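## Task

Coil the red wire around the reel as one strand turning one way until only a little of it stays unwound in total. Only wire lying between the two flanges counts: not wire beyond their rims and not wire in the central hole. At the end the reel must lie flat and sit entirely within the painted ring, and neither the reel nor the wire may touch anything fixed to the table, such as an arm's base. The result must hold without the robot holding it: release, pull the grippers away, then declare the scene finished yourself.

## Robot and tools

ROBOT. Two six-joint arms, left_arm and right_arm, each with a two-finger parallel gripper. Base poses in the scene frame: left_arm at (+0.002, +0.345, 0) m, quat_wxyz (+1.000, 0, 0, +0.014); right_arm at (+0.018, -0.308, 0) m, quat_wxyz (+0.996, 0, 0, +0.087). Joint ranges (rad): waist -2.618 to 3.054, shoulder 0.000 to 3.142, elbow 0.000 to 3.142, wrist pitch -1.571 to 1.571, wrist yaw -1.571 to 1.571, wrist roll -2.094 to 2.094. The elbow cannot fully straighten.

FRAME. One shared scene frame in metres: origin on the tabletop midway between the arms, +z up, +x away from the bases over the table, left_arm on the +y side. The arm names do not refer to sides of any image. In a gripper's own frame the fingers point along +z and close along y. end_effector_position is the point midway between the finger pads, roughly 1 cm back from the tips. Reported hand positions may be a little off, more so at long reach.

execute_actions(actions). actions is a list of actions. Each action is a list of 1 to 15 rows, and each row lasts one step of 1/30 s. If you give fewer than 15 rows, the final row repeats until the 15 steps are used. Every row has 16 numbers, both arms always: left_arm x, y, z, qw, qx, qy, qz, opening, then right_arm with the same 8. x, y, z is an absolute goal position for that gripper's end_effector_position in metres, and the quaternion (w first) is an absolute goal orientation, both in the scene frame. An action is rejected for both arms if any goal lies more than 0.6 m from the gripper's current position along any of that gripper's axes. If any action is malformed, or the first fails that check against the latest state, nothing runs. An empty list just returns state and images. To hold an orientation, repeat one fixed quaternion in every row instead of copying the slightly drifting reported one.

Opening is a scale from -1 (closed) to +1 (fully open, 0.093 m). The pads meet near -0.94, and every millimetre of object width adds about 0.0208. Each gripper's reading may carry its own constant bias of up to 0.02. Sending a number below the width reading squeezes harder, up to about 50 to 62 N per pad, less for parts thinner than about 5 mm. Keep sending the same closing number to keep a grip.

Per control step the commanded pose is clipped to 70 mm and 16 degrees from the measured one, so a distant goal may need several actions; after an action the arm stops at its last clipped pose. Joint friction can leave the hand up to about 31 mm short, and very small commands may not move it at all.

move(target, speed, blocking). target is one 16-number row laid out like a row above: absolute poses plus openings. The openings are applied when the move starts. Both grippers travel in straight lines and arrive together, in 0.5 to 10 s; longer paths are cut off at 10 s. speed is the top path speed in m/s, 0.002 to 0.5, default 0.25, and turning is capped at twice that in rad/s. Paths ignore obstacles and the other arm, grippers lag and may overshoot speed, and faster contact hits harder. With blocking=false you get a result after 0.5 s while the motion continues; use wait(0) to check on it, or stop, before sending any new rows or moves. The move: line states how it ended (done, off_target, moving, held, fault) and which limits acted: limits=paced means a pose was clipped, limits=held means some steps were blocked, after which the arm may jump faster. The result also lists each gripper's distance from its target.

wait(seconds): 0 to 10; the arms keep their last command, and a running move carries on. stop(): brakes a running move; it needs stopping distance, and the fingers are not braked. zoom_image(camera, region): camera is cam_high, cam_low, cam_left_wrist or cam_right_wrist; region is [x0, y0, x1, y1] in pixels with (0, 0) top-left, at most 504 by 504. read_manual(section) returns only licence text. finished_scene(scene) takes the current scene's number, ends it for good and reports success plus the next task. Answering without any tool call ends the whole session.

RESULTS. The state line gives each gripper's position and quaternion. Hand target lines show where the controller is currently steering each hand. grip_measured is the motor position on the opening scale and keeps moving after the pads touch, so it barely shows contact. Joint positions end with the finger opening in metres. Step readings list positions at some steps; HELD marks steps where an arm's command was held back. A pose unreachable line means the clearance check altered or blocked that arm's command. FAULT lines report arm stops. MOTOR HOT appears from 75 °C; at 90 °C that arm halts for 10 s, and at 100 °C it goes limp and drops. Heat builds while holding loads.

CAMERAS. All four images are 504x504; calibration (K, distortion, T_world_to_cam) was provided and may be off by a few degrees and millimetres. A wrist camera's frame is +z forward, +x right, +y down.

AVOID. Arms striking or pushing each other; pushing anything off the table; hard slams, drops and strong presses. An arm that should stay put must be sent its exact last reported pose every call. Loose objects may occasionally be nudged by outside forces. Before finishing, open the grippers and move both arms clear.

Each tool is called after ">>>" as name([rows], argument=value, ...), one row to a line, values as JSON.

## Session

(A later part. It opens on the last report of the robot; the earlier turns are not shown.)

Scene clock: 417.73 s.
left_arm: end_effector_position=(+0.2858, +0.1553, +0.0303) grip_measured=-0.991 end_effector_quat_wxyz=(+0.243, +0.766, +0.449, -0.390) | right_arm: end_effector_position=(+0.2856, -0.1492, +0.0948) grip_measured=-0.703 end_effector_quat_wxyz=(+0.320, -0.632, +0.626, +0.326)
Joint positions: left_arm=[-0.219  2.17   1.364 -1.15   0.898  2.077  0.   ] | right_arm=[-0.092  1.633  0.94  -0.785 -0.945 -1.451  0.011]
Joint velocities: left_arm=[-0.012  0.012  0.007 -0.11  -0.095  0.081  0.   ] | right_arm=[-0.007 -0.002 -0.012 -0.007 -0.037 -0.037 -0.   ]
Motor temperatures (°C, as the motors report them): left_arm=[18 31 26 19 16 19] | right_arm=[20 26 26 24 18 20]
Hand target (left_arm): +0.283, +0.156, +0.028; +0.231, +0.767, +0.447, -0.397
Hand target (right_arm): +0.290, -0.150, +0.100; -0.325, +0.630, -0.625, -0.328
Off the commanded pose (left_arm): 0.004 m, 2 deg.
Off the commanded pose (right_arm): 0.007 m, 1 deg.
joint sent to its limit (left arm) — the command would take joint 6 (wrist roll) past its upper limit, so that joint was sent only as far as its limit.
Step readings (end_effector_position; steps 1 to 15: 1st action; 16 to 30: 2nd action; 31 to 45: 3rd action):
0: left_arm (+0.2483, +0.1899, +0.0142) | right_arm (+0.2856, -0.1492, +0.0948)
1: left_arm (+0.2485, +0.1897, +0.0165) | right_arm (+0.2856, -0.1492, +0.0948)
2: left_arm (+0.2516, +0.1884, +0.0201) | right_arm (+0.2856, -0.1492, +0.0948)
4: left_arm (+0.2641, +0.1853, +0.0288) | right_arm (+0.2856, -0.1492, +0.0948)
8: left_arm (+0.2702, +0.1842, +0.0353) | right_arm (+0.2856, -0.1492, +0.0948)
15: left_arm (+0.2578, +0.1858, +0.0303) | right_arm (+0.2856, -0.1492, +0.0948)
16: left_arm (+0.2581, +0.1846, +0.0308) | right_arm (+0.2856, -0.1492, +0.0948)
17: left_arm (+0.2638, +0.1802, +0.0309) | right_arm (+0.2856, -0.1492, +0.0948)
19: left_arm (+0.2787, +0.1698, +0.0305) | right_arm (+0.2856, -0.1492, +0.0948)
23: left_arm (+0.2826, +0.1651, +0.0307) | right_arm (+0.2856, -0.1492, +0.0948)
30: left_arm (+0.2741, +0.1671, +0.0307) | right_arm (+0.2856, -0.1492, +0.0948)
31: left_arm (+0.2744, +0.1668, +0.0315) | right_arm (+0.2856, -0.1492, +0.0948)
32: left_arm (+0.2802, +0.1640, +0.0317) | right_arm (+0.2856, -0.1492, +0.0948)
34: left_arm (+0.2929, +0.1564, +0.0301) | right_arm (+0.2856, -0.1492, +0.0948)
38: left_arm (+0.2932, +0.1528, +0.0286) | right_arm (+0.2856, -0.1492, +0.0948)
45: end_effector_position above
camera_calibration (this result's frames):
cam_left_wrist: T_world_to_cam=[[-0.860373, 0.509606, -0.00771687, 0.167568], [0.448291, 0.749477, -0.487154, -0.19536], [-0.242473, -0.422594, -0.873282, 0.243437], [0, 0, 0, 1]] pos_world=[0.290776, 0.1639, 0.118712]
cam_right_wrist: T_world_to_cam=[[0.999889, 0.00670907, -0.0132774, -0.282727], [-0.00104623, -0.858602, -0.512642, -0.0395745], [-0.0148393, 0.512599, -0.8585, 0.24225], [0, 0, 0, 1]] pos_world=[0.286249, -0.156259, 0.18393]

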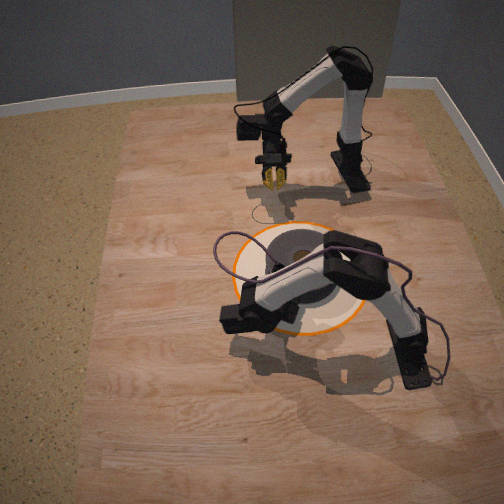

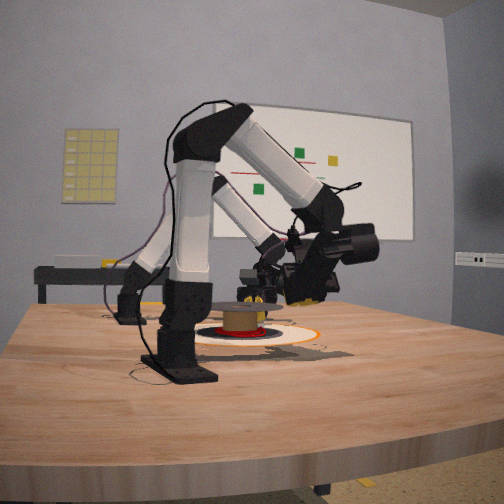

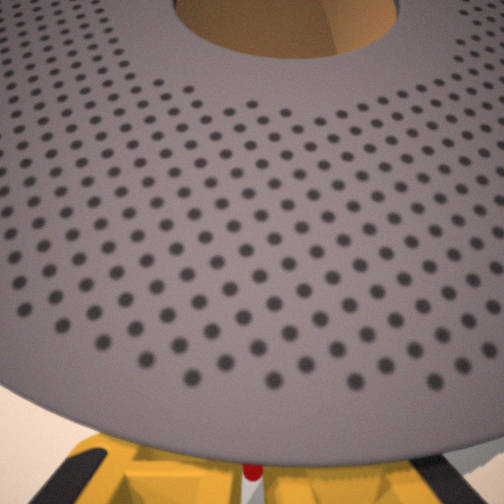

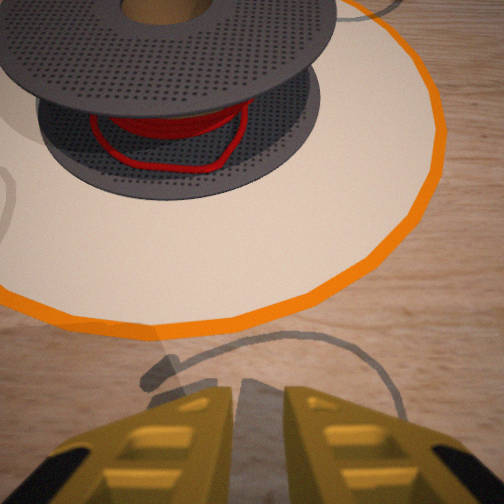

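>>> execute_actions([
  [[0.288,0.145,0.028,0.2309,0.7682,0.4435,-0.3998,-1,0.29,-0.15,0.10,0.325,-0.63,0.625,0.328,-0.7]],
  [[0.288,0.145,0.028,0.2309,0.7682,0.4435,-0.3998,-0.7,0.29,-0.15,0.10,0.325,-0.63,0.625,0.328,-0.7]],
  [[0.30,0.175,0.045,0.2648,0.7266,0.5088,-0.3782,-0.7,0.29,-0.15,0.10,0.325,-0.63,0.625,0.328,-0.7]],
  [[0.29,0.21,0.07,0.30,0.68,0.57,-0.355,-0.7,0.29,-0.15,0.10,0.325,-0.63,0.625,0.328,-0.7]],
  [[0.28,0.235,0.09,0.30,0.68,0.57,-0.355,-0.7,0.29,-0.15,0.10,0.325,-0.63,0.625,0.328,-0.7]],
])

Scene clock: 421.43 s.
left_arm: end_effector_position=(+0.2814, +0.2335, +0.0835) grip_measured=-0.702 end_effector_quat_wxyz=(+0.301, +0.673, +0.573, -0.359) | right_arm: end_effector_position=(+0.2856, -0.1492, +0.0948) grip_measured=-0.703 end_effector_quat_wxyz=(+0.320, -0.632, +0.626, +0.326)
Joint positions: left_arm=[ 0.06   1.901  1.183 -1.21   0.929  1.998  0.011] | right_arm=[-0.092  1.633  0.94  -0.785 -0.945 -1.451  0.011]
Joint velocities: left_arm=[-0.007  0.007 -0.007  0.037 -0.022  0.066 -0.   ] | right_arm=[-0.007 -0.002 -0.012  0.007 -0.066  0.022 -0.   ]
Motor temperatures (°C, as the motors report them): left_arm=[18 31 26 19 16 19] | right_arm=[20 26 26 24 18 20]
Hand target (left_arm): +0.281, +0.235, +0.090; +0.300, +0.679, +0.569, -0.354
Hand target (right_arm): +0.290, -0.150, +0.100; -0.325, +0.630, -0.625, -0.328
Off the commanded pose (left_arm): 0.007 m, 1 deg.
Off the commanded pose (right_arm): 0.007 m, 1 deg.
Step readings (end_effector_position; steps 1 to 15: 1st action; 16 to 30: 2nd action; 31 to 45: 3rd action; 46 to 60: 4th action; 61 to 75: 5th action):
0: left_arm (+0.2844, +0.1559, +0.0309) | right_arm (+0.2856, -0.1492, +0.0948)
1: left_arm (+0.2848, +0.1552, +0.0311) | right_arm (+0.2856, -0.1492, +0.0948)
2: left_arm (+0.2863, +0.1537, +0.0310) | right_arm (+0.2856, -0.1492, +0.0948)
4: left_arm (+0.2877, +0.1499, +0.0304) | right_arm (+0.2856, -0.1492, +0.0948)
8: left_arm (+0.2871, +0.1472, +0.0300) | right_arm (+0.2856, -0.1492, +0.0948)
15: left_arm (+0.2872, +0.1472, +0.0301) | right_arm (+0.2856, -0.1492, +0.0948)
16: left_arm (+0.2872, +0.1472, +0.0301) | right_arm (+0.2856, -0.1492, +0.0948)
17: left_arm (+0.2872, +0.1472, +0.0301) | right_arm (+0.2856, -0.1492, +0.0948)
19: left_arm (+0.2872, +0.1472, +0.0301) | right_arm (+0.2856, -0.1492, +0.0948)
23: left_arm (+0.2872, +0.1472, +0.0301) | right_arm (+0.2856, -0.1492, +0.0948)
30: left_arm (+0.2872, +0.1472, +0.0301) | right_arm (+0.2856, -0.1492, +0.0948)
31: left_arm (+0.2882, +0.1490, +0.0306) | right_arm (+0.2856, -0.1492, +0.0948)
32: left_arm (+0.2883, +0.1538, +0.0317) | right_arm (+0.2856, -0.1492, +0.0948)
34: left_arm (+0.2919, +0.1676, +0.0354) | right_arm (+0.2856, -0.1492, +0.0948)
38: left_arm (+0.3010, +0.1796, +0.0402) | right_arm (+0.2856, -0.1492, +0.0948)
45: left_arm (+0.3020, +0.1782, +0.0405) | right_arm (+0.2856, -0.1492, +0.0948)
46: left_arm (+0.3012, +0.1801, +0.0414) | right_arm (+0.2856, -0.1492, +0.0948)
47: left_arm (+0.2942, +0.1860, +0.0442) | right_arm (+0.2856, -0.1492, +0.0948)
49: left_arm (+0.2857, +0.2016, +0.0539) | right_arm (+0.2856, -0.1492, +0.0948)
53: left_arm (+0.2910, +0.2134, +0.0672) | right_arm (+0.2856, -0.1492, +0.0948)
60: left_arm (+0.2920, +0.2130, +0.0677) | right_arm (+0.2856, -0.1492, +0.0948)
61: left_arm (+0.2913, +0.2145, +0.0689) | right_arm (+0.2856, -0.1492, +0.0948)
62: left_arm (+0.2899, +0.2182, +0.0715) | right_arm (+0.2856, -0.1492, +0.0948)
64: left_arm (+0.2892, +0.2272, +0.0774) | right_arm (+0.2856, -0.1492, +0.0948)
68: left_arm (+0.2856, +0.2338, +0.0821) | right_arm (+0.2856, -0.1492, +0.0948)
75: end_effector_position above
camera_calibration (this result's frames):
cam_left_wrist: T_world_to_cam=[[-0.97985, 0.198694, 0.0203604, 0.228217], [0.161393, 0.847683, -0.505358, -0.166744], [-0.117671, -0.491889, -0.86267, 0.302067], [0, 0, 0, 1]] pos_world=[0.286075, 0.244584, 0.171672]
cam_right_wrist: T_world_to_cam=[[0.999889, 0.00670907, -0.0132774, -0.282727], [-0.00104623, -0.858602, -0.512642, -0.0395745], [-0.0148393, 0.512599, -0.8585, 0.24225], [0, 0, 0, 1]] pos_world=[0.286249, -0.156259, 0.18393]

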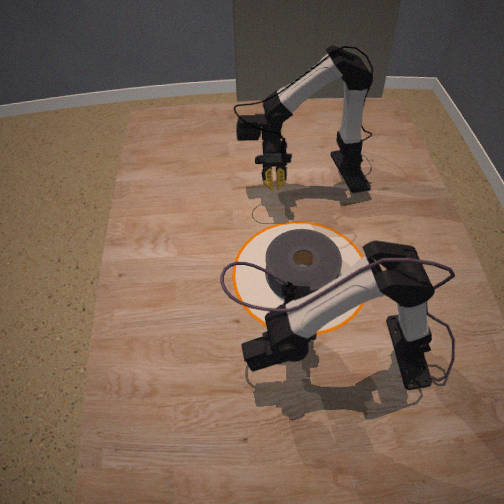

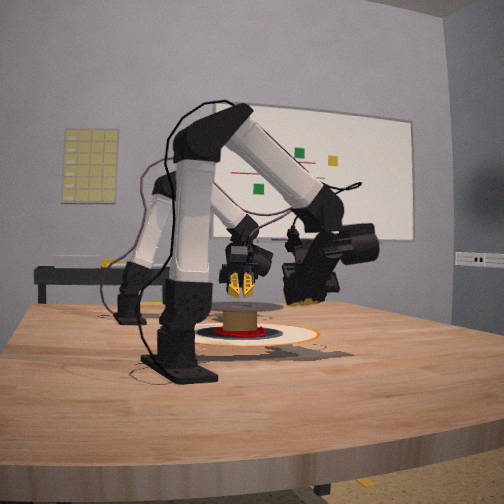

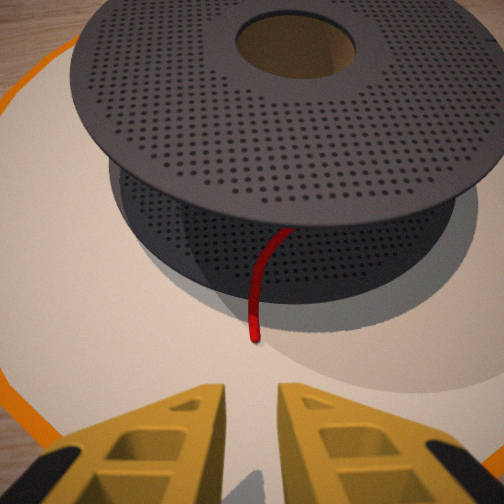

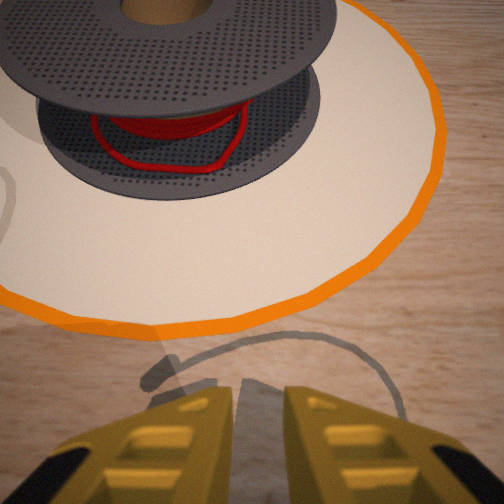

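>>> execute_actions([
  [[0.25,0.285,0.14,0.30,0.68,0.57,-0.355,-0.7,0.27,-0.20,0.14,0.325,-0.63,0.625,0.328,-0.7]],
  [[0.22,0.32,0.17,0.30,0.68,0.57,-0.355,-0.7,0.25,-0.23,0.16,0.325,-0.63,0.625,0.328,-0.7]],
])

>>> zoom_image(camera="cam_high", region=[220, 205, 390, 350])

Scene clock: 423.27 s.
left_arm: end_effector_position=(+0.2291, +0.3193, +0.1697) grip_measured=-0.702 end_effector_quat_wxyz=(+0.300, +0.647, +0.657, -0.244) | right_arm: end_effector_position=(+0.2510, -0.2261, +0.1586) grip_measured=-0.703 end_effector_quat_wxyz=(+0.332, -0.625, +0.625, +0.329)
Joint positions: left_arm=[ 0.388  1.508  1.194 -1.553  0.749  2.086  0.011] | right_arm=[-0.416  1.559  1.103 -1.448 -0.932 -1.982  0.011]
Joint velocities: left_arm=[-0.012 -0.002 -0.012 -0.11  -0.081  0.051  0.   ] | right_arm=[-0.002  0.007  0.007 -0.081  0.007 -0.11   0.001]
Motor temperatures (°C, as the motors report them): left_arm=[18 31 26 19 16 19] | right_arm=[20 26 26 24 18 20]
Hand target (left_arm): +0.221, +0.319, +0.169; +0.291, +0.646, +0.660, -0.248
Hand target (right_arm): +0.251, -0.230, +0.161; -0.328, +0.629, -0.624, -0.328
Off the commanded pose (left_arm): 0.009 m, 17 deg; orientation clipped at the last step of the last action.
Off the commanded pose (right_arm): 0.004 m, 1 deg.
joint sent to its limit (left arm) — the command would take joint 4 (wrist pitch) past its lower limit and joint 6 (wrist roll) past its upper limit, so those joints were sent only as far as their limits.
Step readings (end_effector_position; steps 1 to 15: 1st action; 16 to 30: 2nd action):
0: left_arm (+0.2803, +0.2334, +0.0839) | right_arm (+0.2856, -0.1492, +0.0948)
1: left_arm (+0.2792, +0.2368, +0.0867) | right_arm (+0.2846, -0.1536, +0.0977)
2: left_arm (+0.2761, +0.2441, +0.0925) | right_arm (+0.2834, -0.1636, +0.1029)
4: left_arm (+0.2730, +0.2636, +0.1102) | right_arm (+0.2865, -0.1850, +0.1175)
8: left_arm (+0.2652, +0.2827, +0.1335) | right_arm (+0.2876, -0.1994, +0.1356)
15: left_arm (+0.2545, +0.2833, +0.1354) | right_arm (+0.2729, -0.1979, +0.1402)
16: left_arm (+0.2527, +0.2864, +0.1369) | right_arm (+0.2707, -0.2008, +0.1412)
17: left_arm (+0.2490, +0.2932, +0.1404) | right_arm (+0.2681, -0.2074, +0.1431)
19: left_arm (+0.2429, +0.3083, +0.1533) | right_arm (+0.2656, -0.2209, +0.1477)
23: left_arm (+0.2327, +0.3184, +0.1696) | right_arm (+0.2597, -0.2277, +0.1549)
30: end_effector_position above
camera_calibration (this result's frames):
cam_left_wrist: T_world_to_cam=[[-0.998815, -0.0117319, -0.0472345, 0.241178], [0.00490157, 0.94133, -0.337451, -0.209979], [0.0484222, -0.337282, -0.940157, 0.33812], [0, 0, 0, 1]] pos_world=[0.225549, 0.314531, 0.258421]
cam_right_wrist: T_world_to_cam=[[0.999966, -0.00616255, -0.00548166, -0.250983], [-0.00813647, -0.845888, -0.533298, -0.0650276], [-0.00135039, 0.533325, -0.84591, 0.335246], [0, 0, 0, 1]] pos_world=[0.250898, -0.235348, 0.247533]

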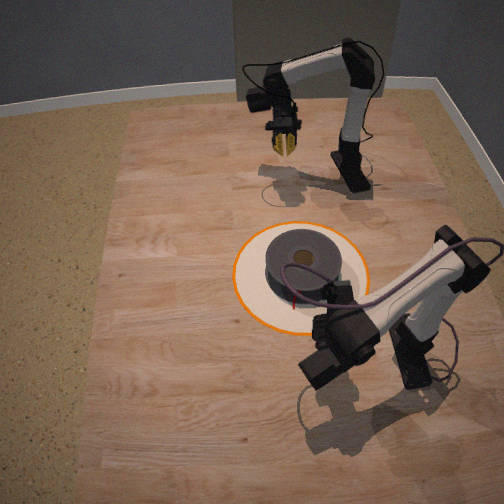

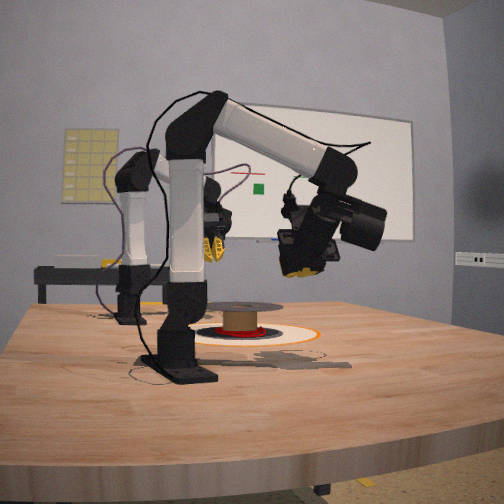

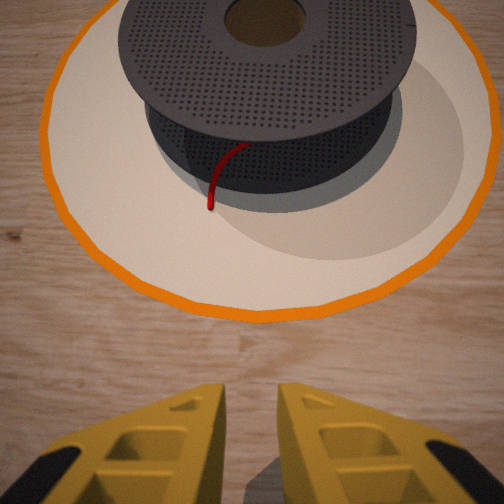

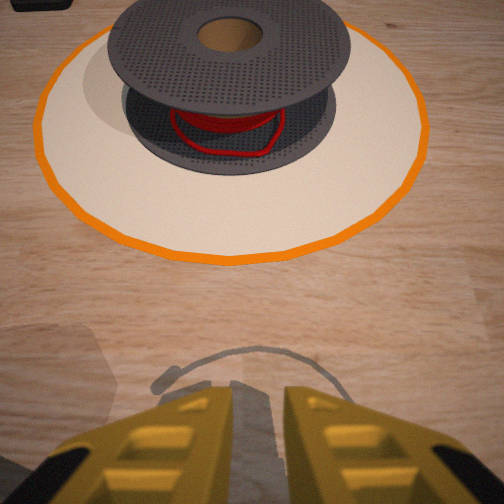

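Region (220, 205, 390, 350) of cam_high's 504x504 image, scaled by 2.965, with more detail than that image has; it fills the top 430 rows of this view, and the rest is white.

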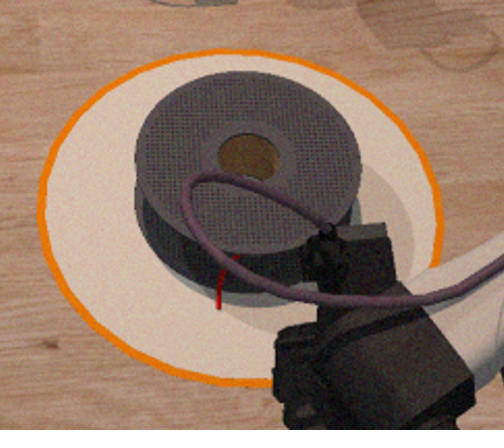

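>>> finished_scene(scene=1)

The scene is finished: the task was done.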